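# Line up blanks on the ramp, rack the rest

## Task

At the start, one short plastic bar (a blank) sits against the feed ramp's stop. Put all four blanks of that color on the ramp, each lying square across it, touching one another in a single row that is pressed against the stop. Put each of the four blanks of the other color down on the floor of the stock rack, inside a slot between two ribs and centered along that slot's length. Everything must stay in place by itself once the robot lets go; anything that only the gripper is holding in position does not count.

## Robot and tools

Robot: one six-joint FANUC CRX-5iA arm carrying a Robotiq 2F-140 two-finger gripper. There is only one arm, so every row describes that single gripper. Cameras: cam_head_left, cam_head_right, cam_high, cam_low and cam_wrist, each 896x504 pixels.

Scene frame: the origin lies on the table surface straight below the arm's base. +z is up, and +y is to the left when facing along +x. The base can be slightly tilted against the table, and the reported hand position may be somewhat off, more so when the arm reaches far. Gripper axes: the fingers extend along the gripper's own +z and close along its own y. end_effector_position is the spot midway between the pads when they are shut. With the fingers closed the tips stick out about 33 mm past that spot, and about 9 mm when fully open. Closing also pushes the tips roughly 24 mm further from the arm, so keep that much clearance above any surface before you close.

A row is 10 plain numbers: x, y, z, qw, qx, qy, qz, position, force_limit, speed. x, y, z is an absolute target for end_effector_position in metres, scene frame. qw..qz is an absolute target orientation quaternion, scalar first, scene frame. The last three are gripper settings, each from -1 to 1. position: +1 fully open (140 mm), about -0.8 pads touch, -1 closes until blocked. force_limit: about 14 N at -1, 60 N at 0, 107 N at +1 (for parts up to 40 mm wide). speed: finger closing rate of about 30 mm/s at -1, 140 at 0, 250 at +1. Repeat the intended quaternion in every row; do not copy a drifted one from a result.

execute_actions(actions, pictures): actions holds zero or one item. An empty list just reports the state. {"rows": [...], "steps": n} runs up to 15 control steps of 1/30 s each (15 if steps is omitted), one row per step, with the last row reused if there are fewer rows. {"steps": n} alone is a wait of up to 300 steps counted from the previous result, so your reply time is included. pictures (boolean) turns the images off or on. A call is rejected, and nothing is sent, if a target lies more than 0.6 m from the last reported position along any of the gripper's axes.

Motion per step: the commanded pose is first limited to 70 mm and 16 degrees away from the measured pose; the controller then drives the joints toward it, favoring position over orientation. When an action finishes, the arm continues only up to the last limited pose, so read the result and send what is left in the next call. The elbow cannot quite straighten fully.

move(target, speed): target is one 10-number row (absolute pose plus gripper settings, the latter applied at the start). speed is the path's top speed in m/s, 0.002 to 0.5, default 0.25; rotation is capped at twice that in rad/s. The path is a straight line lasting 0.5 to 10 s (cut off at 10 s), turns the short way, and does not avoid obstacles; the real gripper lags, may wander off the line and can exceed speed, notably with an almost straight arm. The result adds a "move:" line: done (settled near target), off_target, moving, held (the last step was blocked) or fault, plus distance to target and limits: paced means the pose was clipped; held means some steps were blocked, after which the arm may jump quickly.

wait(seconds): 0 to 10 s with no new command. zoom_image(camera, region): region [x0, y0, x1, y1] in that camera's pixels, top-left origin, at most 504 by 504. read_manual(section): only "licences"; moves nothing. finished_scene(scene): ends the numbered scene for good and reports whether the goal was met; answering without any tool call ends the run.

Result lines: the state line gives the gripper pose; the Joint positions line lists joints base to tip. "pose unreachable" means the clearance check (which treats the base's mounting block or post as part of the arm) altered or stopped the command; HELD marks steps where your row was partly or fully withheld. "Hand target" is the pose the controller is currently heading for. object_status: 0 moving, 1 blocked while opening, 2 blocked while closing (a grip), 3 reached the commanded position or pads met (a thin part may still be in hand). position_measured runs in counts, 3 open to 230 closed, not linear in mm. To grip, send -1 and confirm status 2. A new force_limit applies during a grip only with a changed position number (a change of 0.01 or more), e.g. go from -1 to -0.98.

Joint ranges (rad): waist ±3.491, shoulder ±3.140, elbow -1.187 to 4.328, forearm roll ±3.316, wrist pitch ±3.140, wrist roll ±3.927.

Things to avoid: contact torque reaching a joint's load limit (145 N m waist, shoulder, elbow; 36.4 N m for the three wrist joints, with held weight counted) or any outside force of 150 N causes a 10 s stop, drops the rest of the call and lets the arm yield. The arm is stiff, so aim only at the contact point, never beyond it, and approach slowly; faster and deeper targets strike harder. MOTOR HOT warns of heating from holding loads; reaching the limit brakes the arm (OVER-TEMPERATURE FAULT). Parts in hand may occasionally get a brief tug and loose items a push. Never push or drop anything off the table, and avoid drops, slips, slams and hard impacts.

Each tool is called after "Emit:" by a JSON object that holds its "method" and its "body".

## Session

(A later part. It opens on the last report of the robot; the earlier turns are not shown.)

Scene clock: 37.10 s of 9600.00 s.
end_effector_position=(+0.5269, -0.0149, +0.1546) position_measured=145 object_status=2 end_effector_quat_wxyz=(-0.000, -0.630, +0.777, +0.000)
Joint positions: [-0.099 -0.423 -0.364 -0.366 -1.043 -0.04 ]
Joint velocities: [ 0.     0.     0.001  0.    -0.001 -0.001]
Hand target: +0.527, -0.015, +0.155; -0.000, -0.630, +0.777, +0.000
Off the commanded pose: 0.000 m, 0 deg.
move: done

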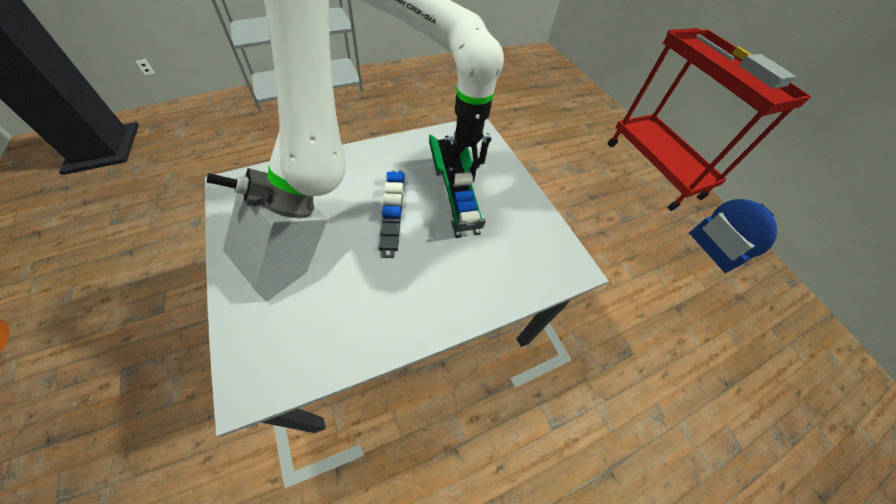

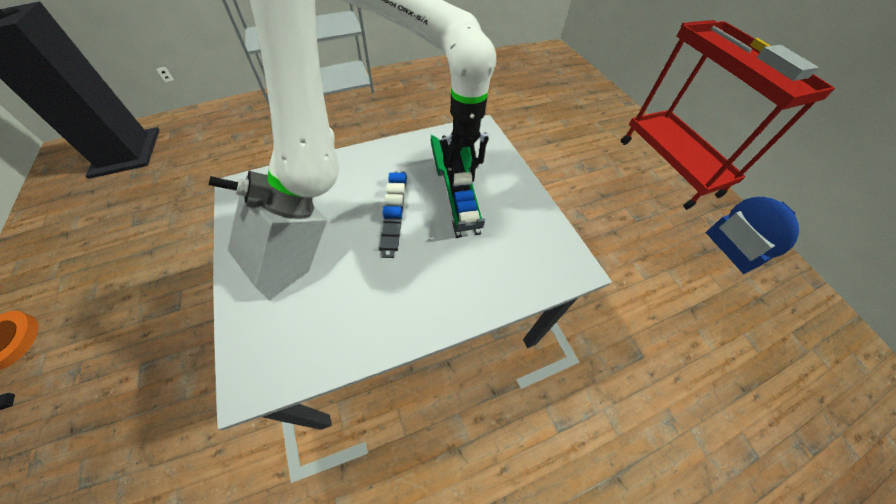

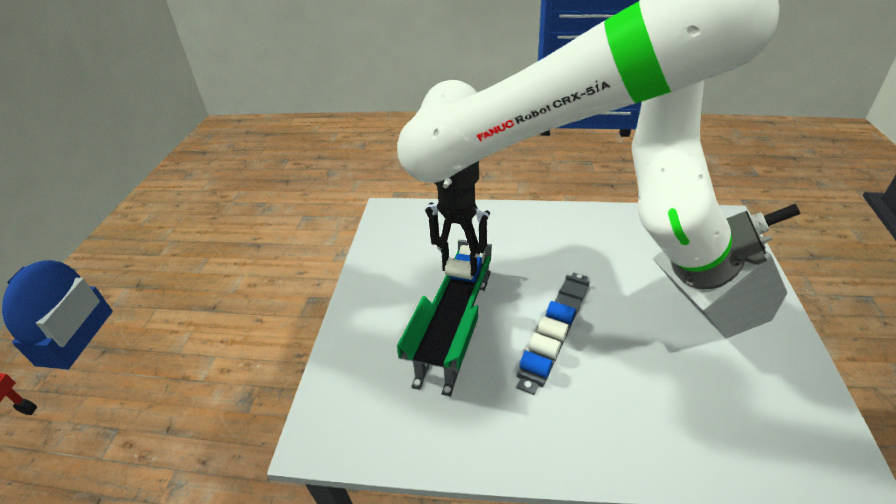

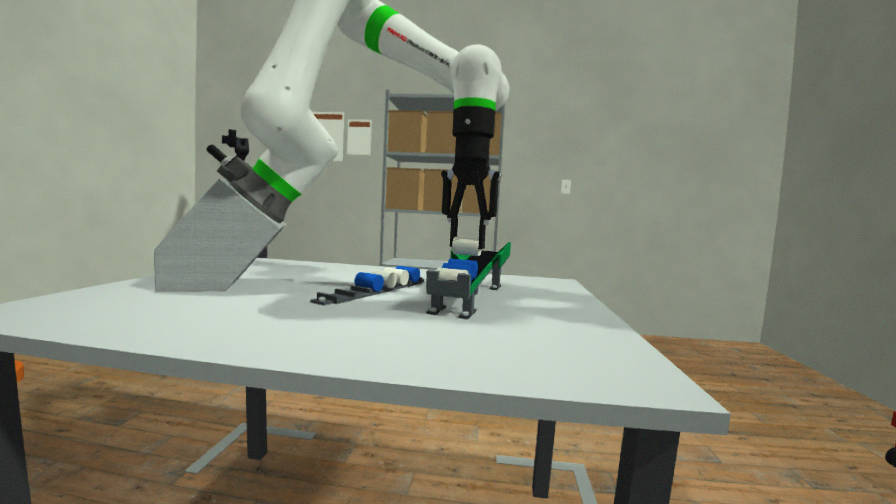

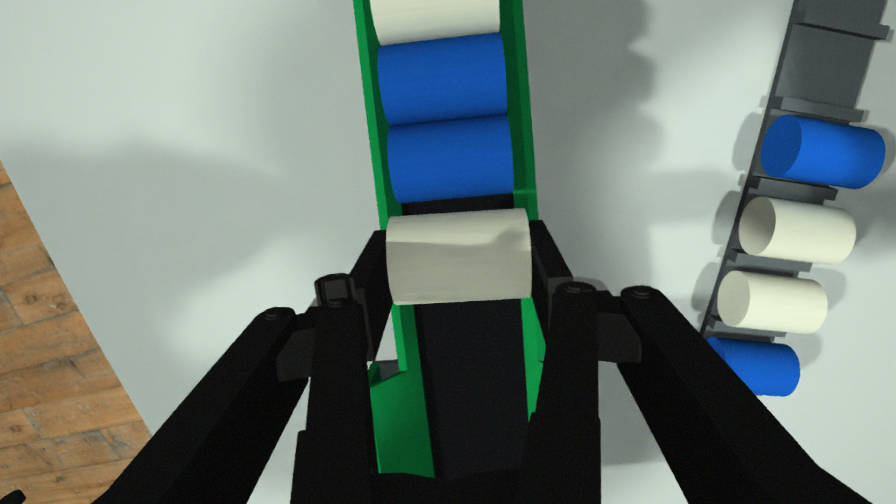

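Emit:
{"method": "move", "body": {"target": [0.529,-0.006,0.128,0,0.641,-0.768,0,-1,0,0], "speed": 0.04}}

Scene clock: 45.07 s of 9600.00 s.
end_effector_position=(+0.5288, -0.0060, +0.1281) position_measured=145 object_status=2 end_effector_quat_wxyz=(-0.000, -0.641, +0.768, -0.000)
Joint positions: [-0.034 -0.398 -0.396 -0.338 -0.967 -0.061]
Joint velocities: [ 0.    -0.    -0.     0.     0.002  0.   ]
Hand target: +0.529, -0.006, +0.128; -0.000, -0.641, +0.768, -0.000
Off the commanded pose: 0.000 m, 0 deg.
After step 90, 4.00 s passed at rest.
move: done

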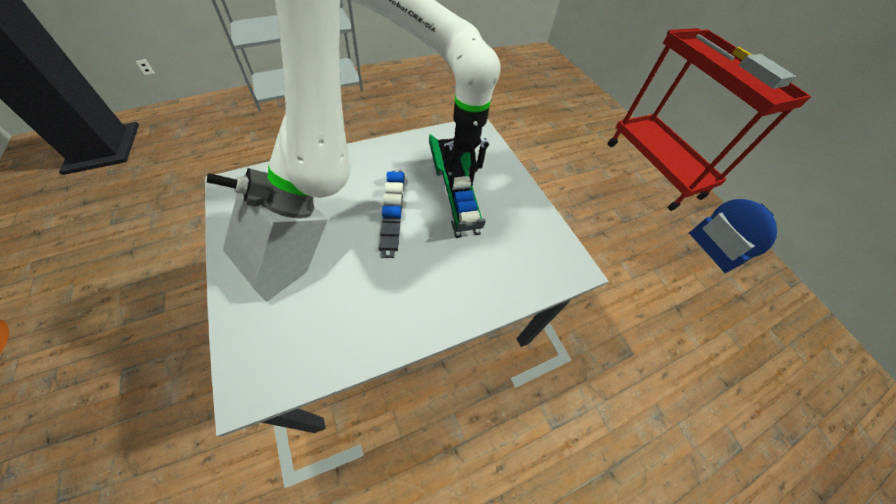

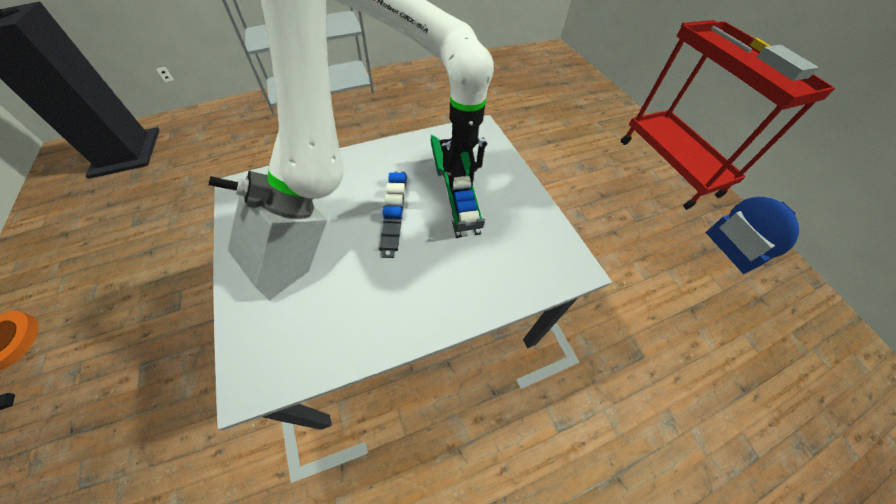

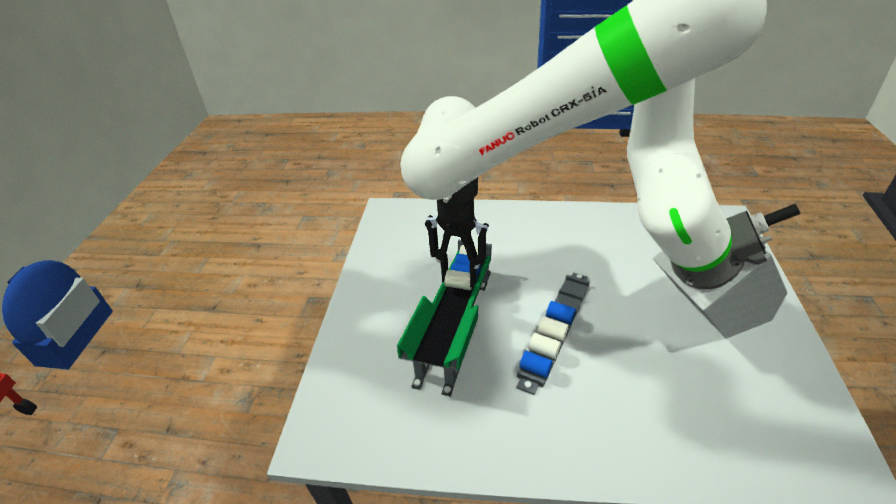

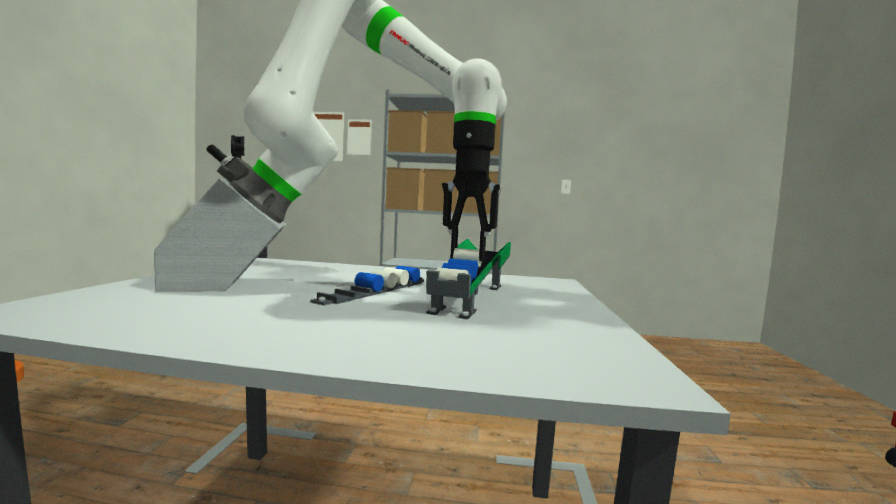

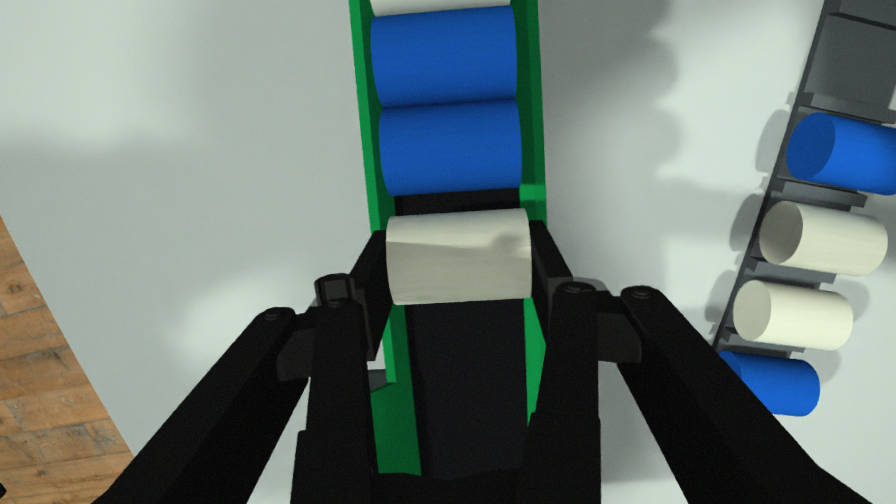

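Emit:
{"method": "move", "body": {"target": [0.5285,-0.009,0.119,0,0.641,-0.768,0,-1,0,0], "speed": 0.015}}

Emit:
{"method": "zoom_image", "body": {"camera": "cam_low", "region": [420,220,520,300]}}

Emit:
{"method": "zoom_image", "body": {"camera": "cam_wrist", "region": [340,80,580,320]}}

Scene clock: 53.30 s of 9600.00 s.
end_effector_position=(+0.5285, -0.0090, +0.1190) position_measured=145 object_status=2 end_effector_quat_wxyz=(+0.000, -0.641, +0.768, -0.000)
Joint positions: [-0.037 -0.381 -0.402 -0.345 -0.946 -0.049]
Joint velocities: [-0.     0.    -0.    -0.     0.001  0.002]
Hand target: +0.528, -0.009, +0.119; -0.000, -0.641, +0.768, -0.000
Off the commanded pose: 0.000 m, 0 deg.
After step 90, 4.37 s passed at rest.
move: done

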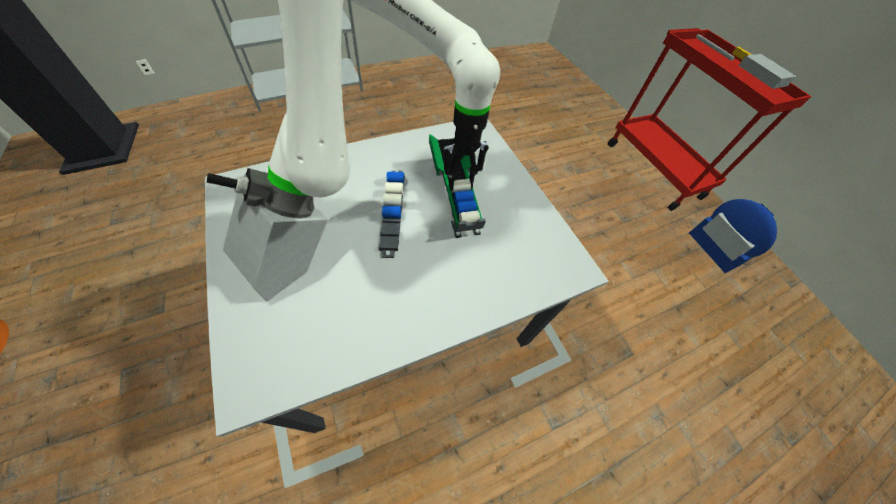

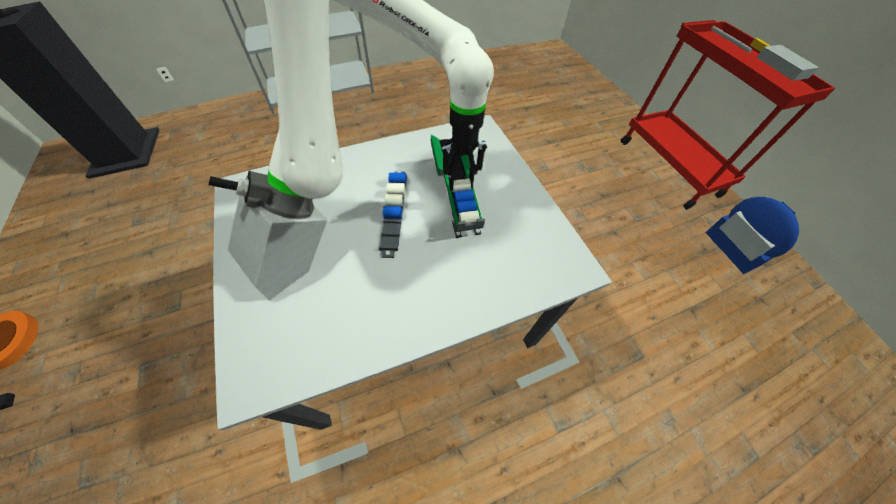

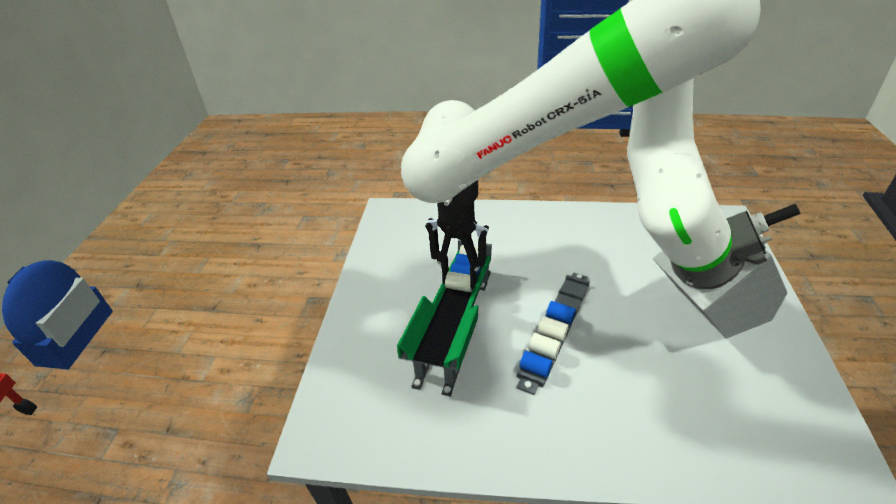

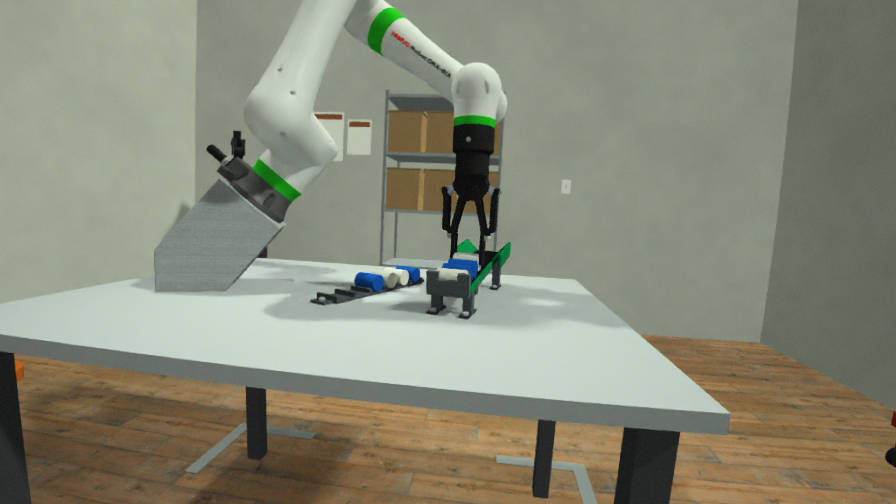

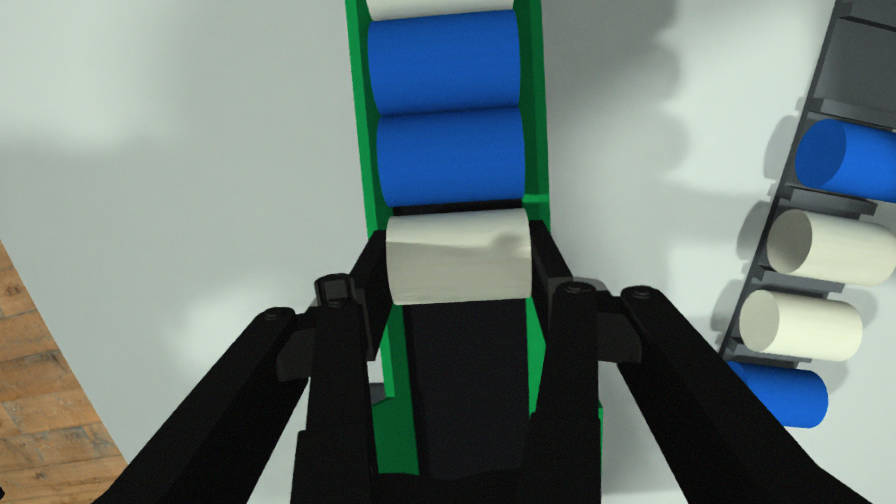

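Region (420, 220, 520, 300) of cam_low's 896x504 image, scaled by 5.040, with more detail than that image has; it fills the top 403 rows of this view, and the rest is white.

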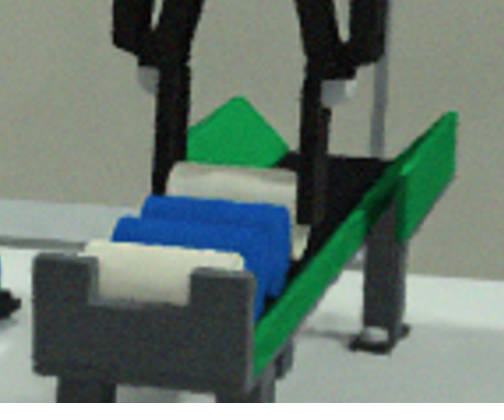

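Region (340, 80, 580, 320) of cam_wrist's 896x504 image, scaled by 2.100, with more detail than that image has.

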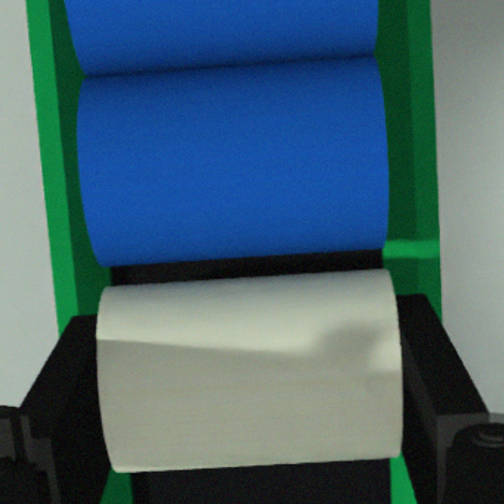

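Emit:
{"method": "move", "body": {"target": [0.5291,-0.009,0.1152,0,0.641,-0.768,0,-1,0,0], "speed": 0.008}}

Emit:
{"method": "execute_actions", "body": {"actions": [{"rows":[[0.5291,-0.009,0.1152,0,0.641,-0.768,0,0.3,0,-0.4]],"steps":15}]}}

Emit:
{"method": "move", "body": {"target": [0.5226,-0.048,0.109,0,0.641,-0.768,0,0.3,0,0], "speed": 0.06}}

Scene clock: 59.50 s of 9600.00 s.
end_effector_position=(+0.5291, -0.0090, +0.1152) position_measured=145 object_status=2 end_effector_quat_wxyz=(-0.000, -0.641, +0.768, -0.000)
Joint positions: [-0.033 -0.374 -0.403 -0.345 -0.937 -0.049]
Joint velocities: [ 0.    -0.    -0.     0.    -0.001 -0.001]
Hand target: +0.529, -0.009, +0.115; -0.000, -0.641, +0.768, -0.000
Off the commanded pose: 0.000 m, 0 deg.
After step 90, 2.50 s passed at rest.
move: done

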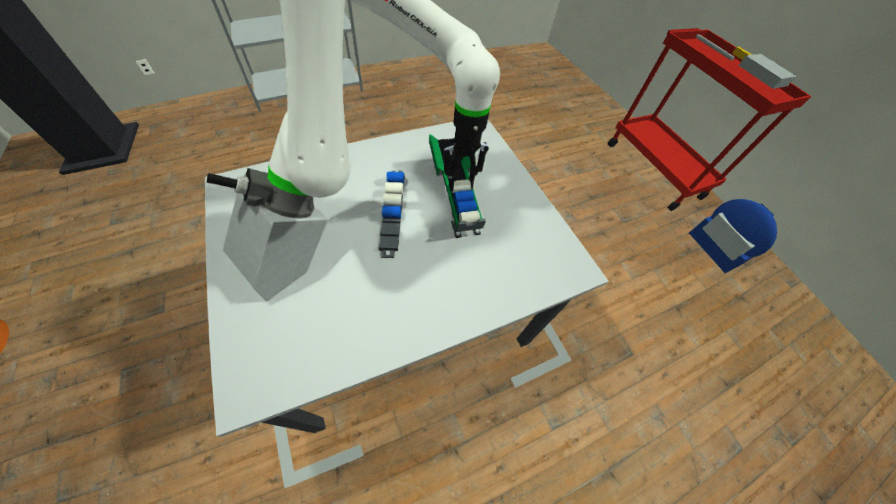

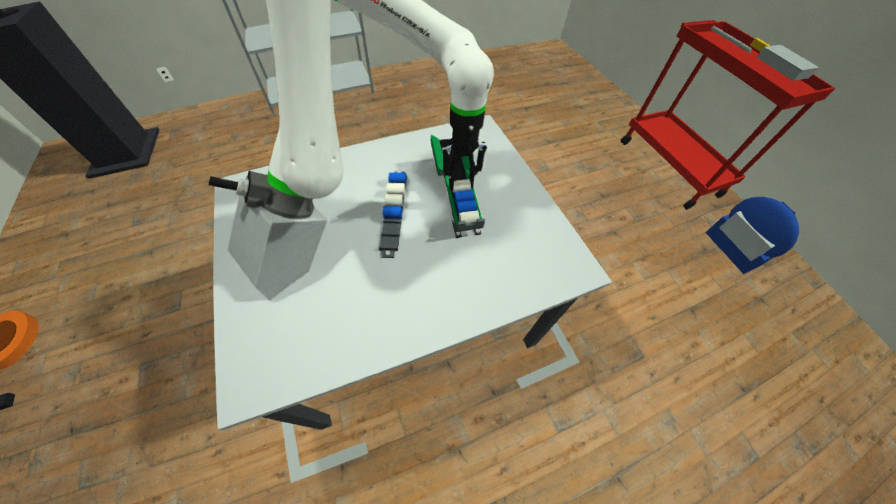

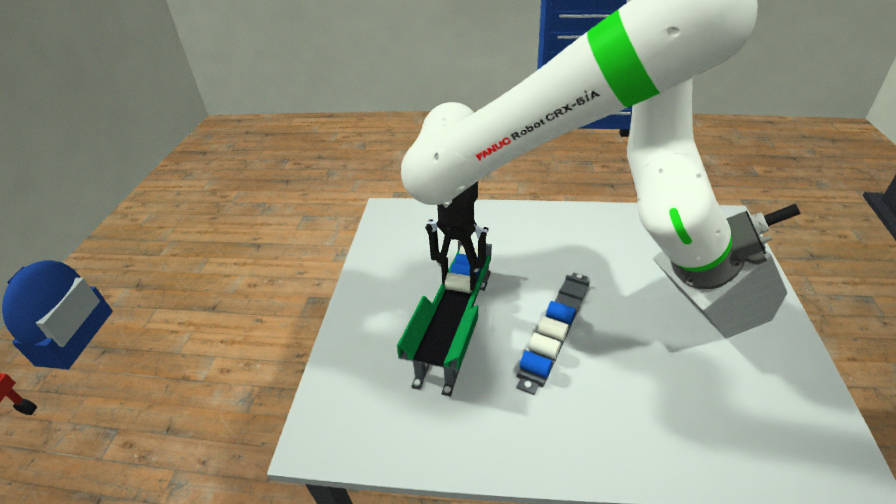

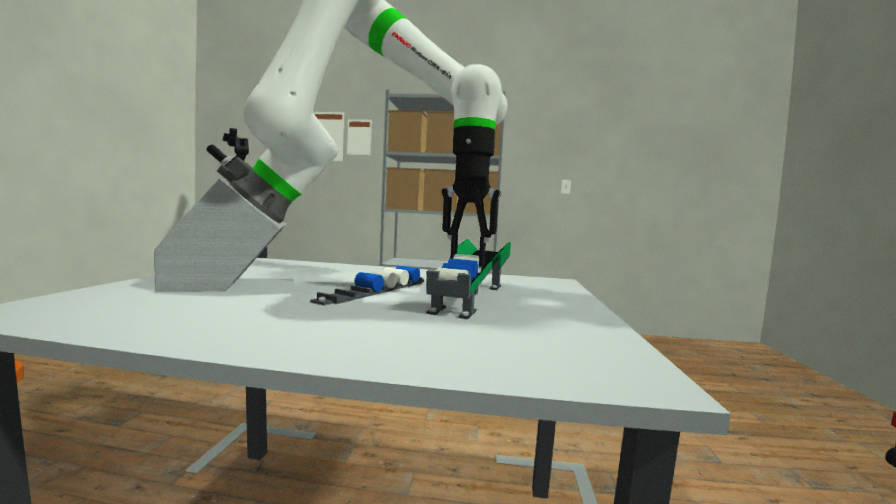

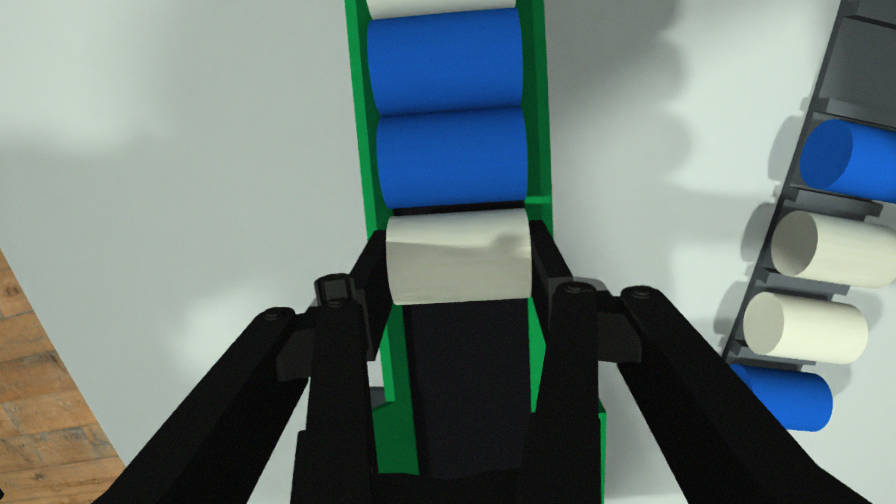

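Scene clock: 60.00 s of 9600.00 s.
end_effector_position=(+0.5291, -0.0090, +0.1152) position_measured=91 object_status=0 end_effector_quat_wxyz=(-0.000, -0.641, +0.768, +0.000)
Joint positions: [-0.033 -0.374 -0.403 -0.345 -0.937 -0.049]
Joint velocities: [ 0.     0.     0.     0.    -0.001 -0.002]
Hand target: +0.529, -0.009, +0.115; -0.000, -0.641, +0.768, -0.000
Off the commanded pose: 0.000 m, 0 deg.
Steps of this call (steps 1 to 15: all 15 steps of this action). Readings (end_effector_position | what the end effector reports):
1: (+0.5291, -0.0090, +0.1152) | position_measured=145 object_status=0
2: (+0.5291, -0.0090, +0.1152) | position_measured=145 object_status=0
4: (+0.5291, -0.0090, +0.1152) | position_measured=133 object_status=0
8: (+0.5291, -0.0090, +0.1152) | position_measured=112 object_status=0
15: the state above

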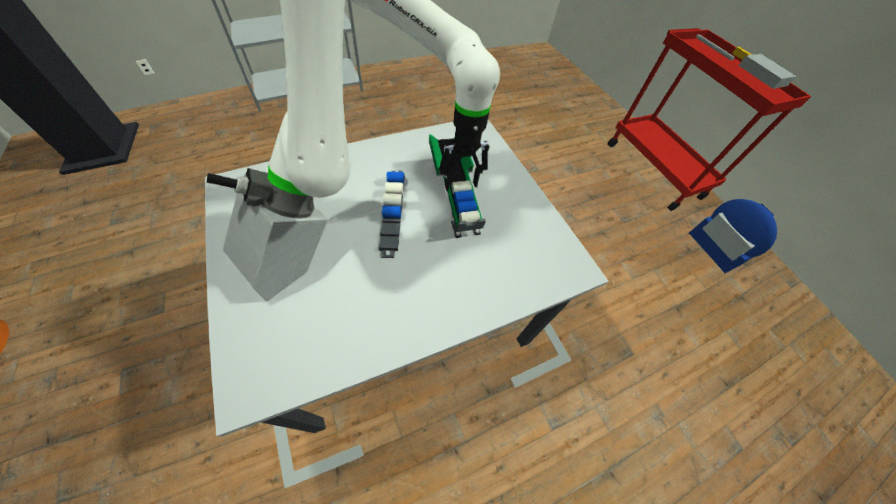

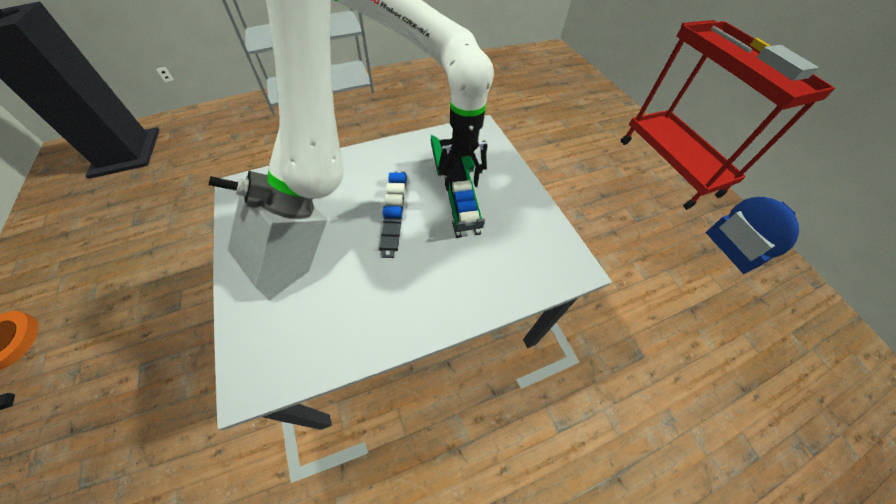

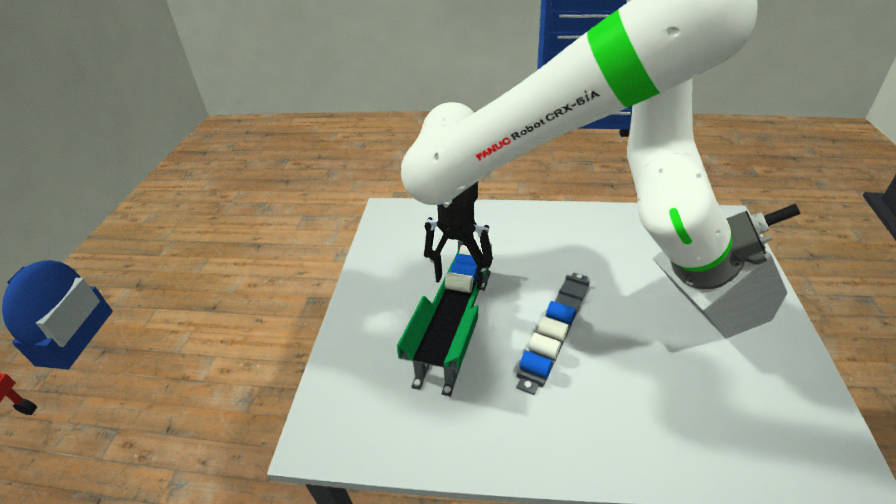

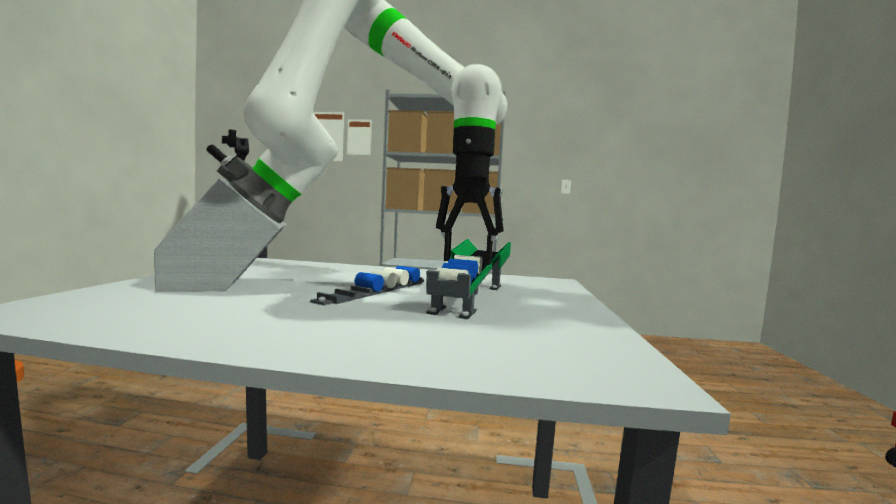

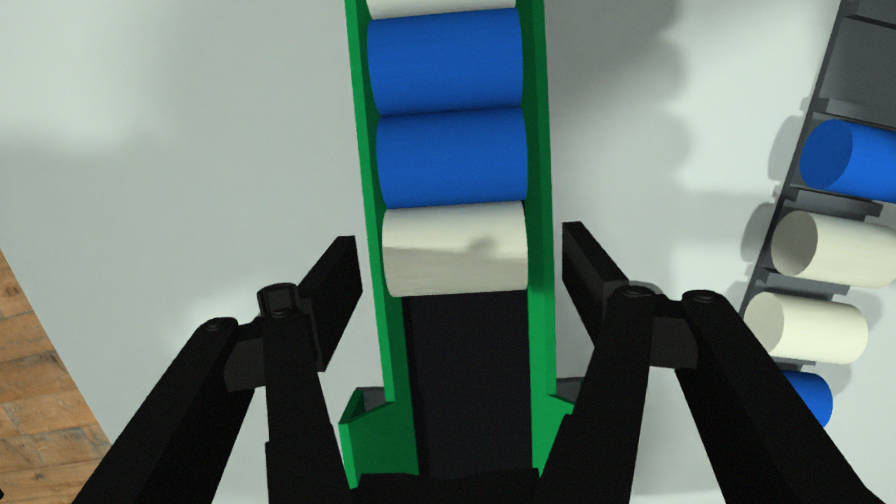

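Scene clock: 61.20 s of 9600.00 s.
end_effector_position=(+0.5227, -0.0480, +0.1090) position_measured=91 object_status=3 end_effector_quat_wxyz=(+0.000, -0.641, +0.768, +0.000)
Joint positions: [-0.171 -0.311 -0.378 -0.441 -0.955  0.126]
Joint velocities: [-0.     0.    -0.001 -0.001 -0.001  0.001]
Hand target: +0.523, -0.048, +0.109; +0.000, -0.641, +0.768, +0.000
Off the commanded pose: 0.000 m, 0 deg.
move: done

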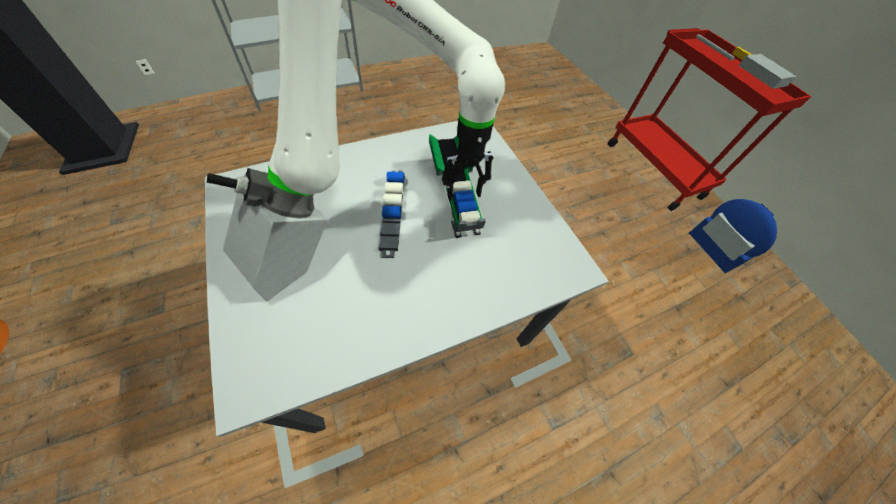

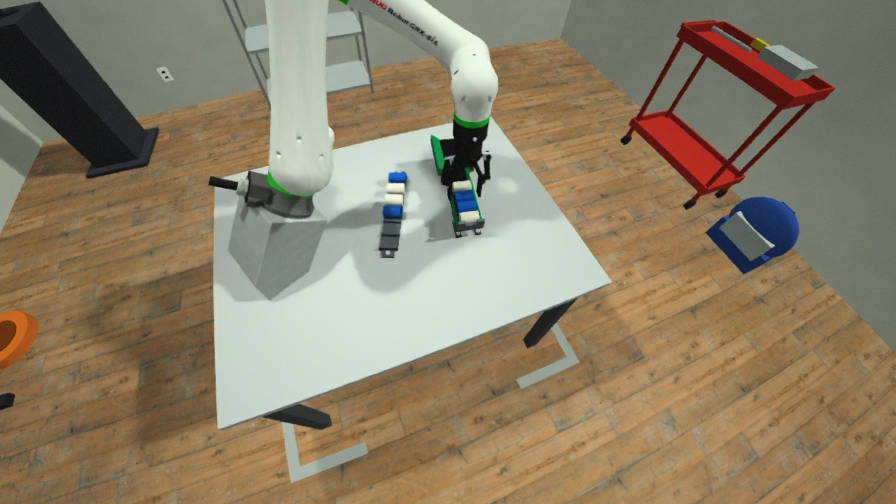

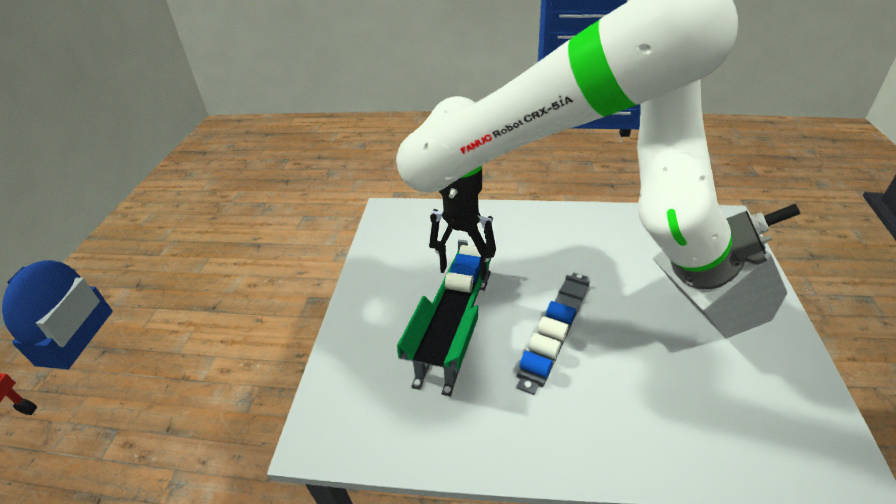

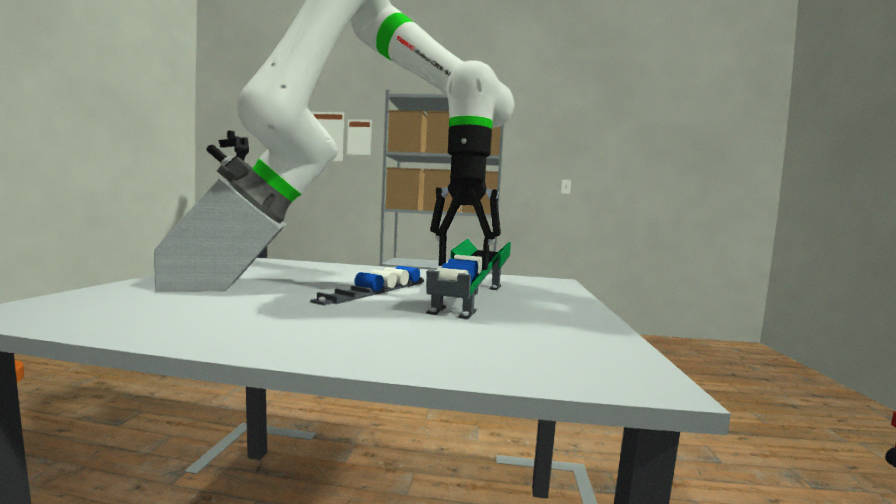

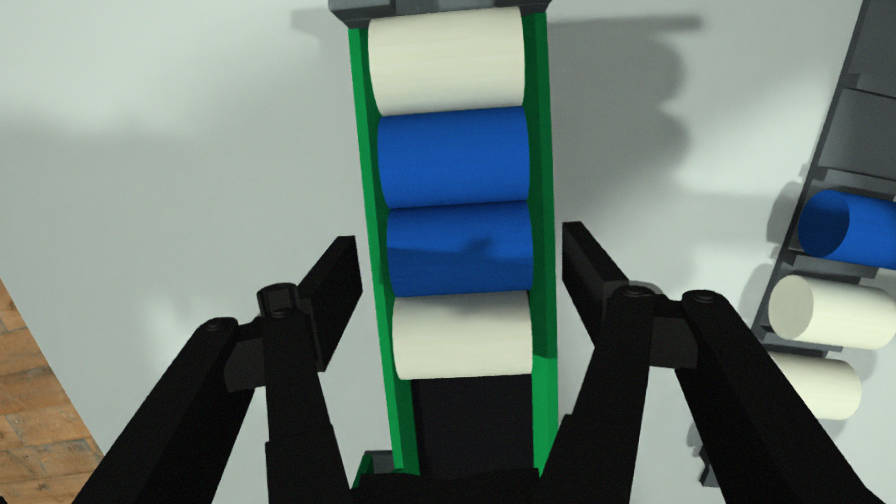

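Emit:
{"method": "move", "body": {"target": [0.5216,-0.0513,0.1085,0,0.641,-0.768,0,0.3,0,0], "speed": 0.01}}

Scene clock: 79.47 s of 9600.00 s.
end_effector_position=(+0.5216, -0.0513, +0.1085) position_measured=91 object_status=3 end_effector_quat_wxyz=(+0.000, -0.641, +0.768, -0.000)
Joint positions: [-0.182 -0.306 -0.377 -0.448 -0.956  0.14 ]
Joint velocities: [-0.     0.     0.002 -0.     0.002  0.001]
Hand target: +0.522, -0.051, +0.108; +0.000, -0.641, +0.768, -0.000
Off the commanded pose: 0.000 m, 0 deg.
After step 90, 14.57 s passed at rest.
move: done

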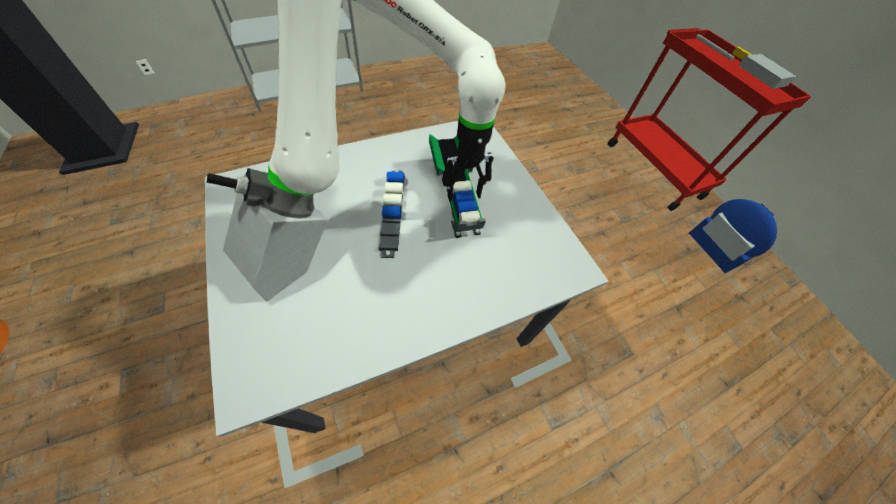

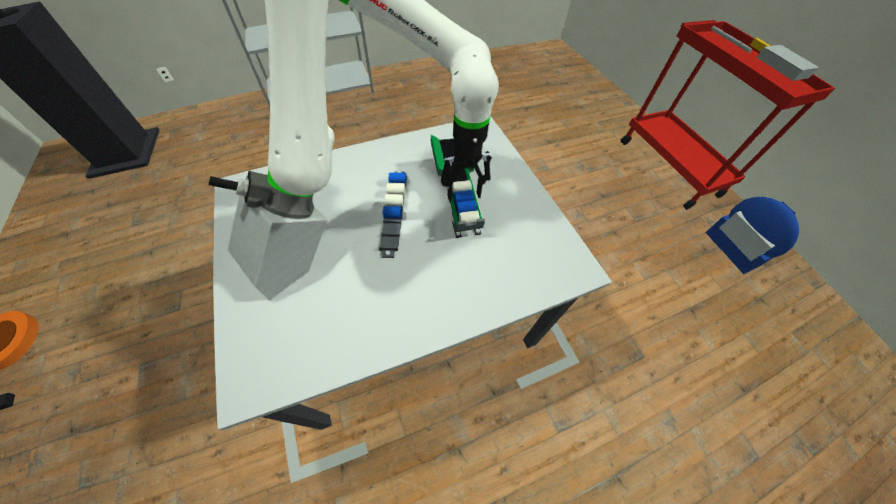

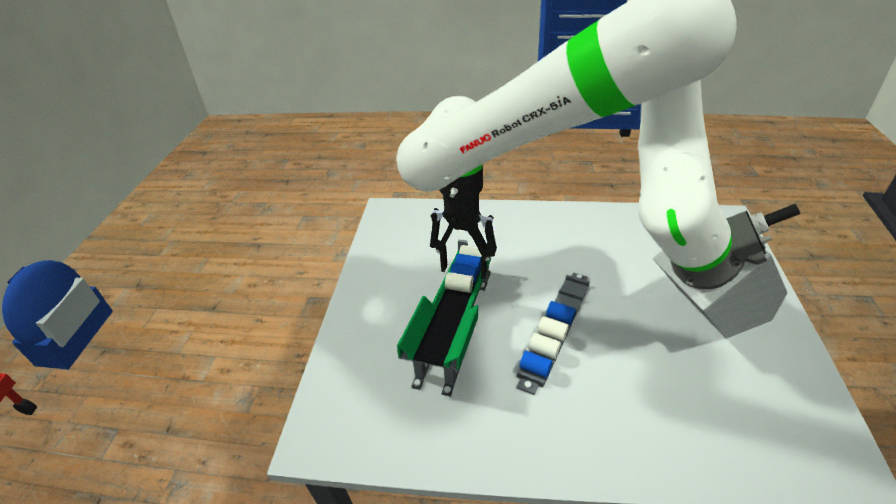

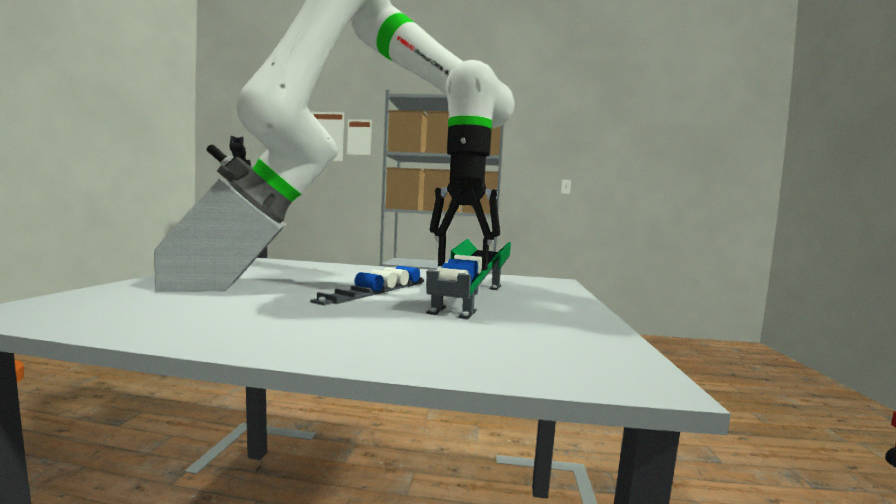

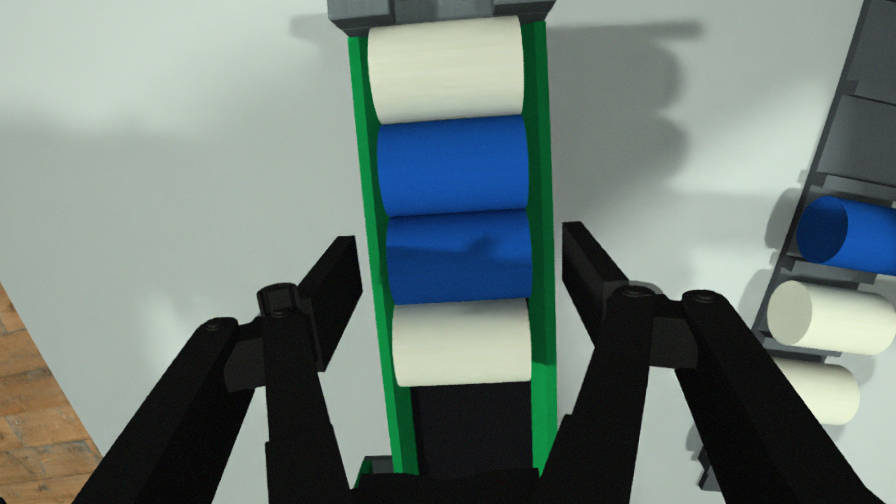

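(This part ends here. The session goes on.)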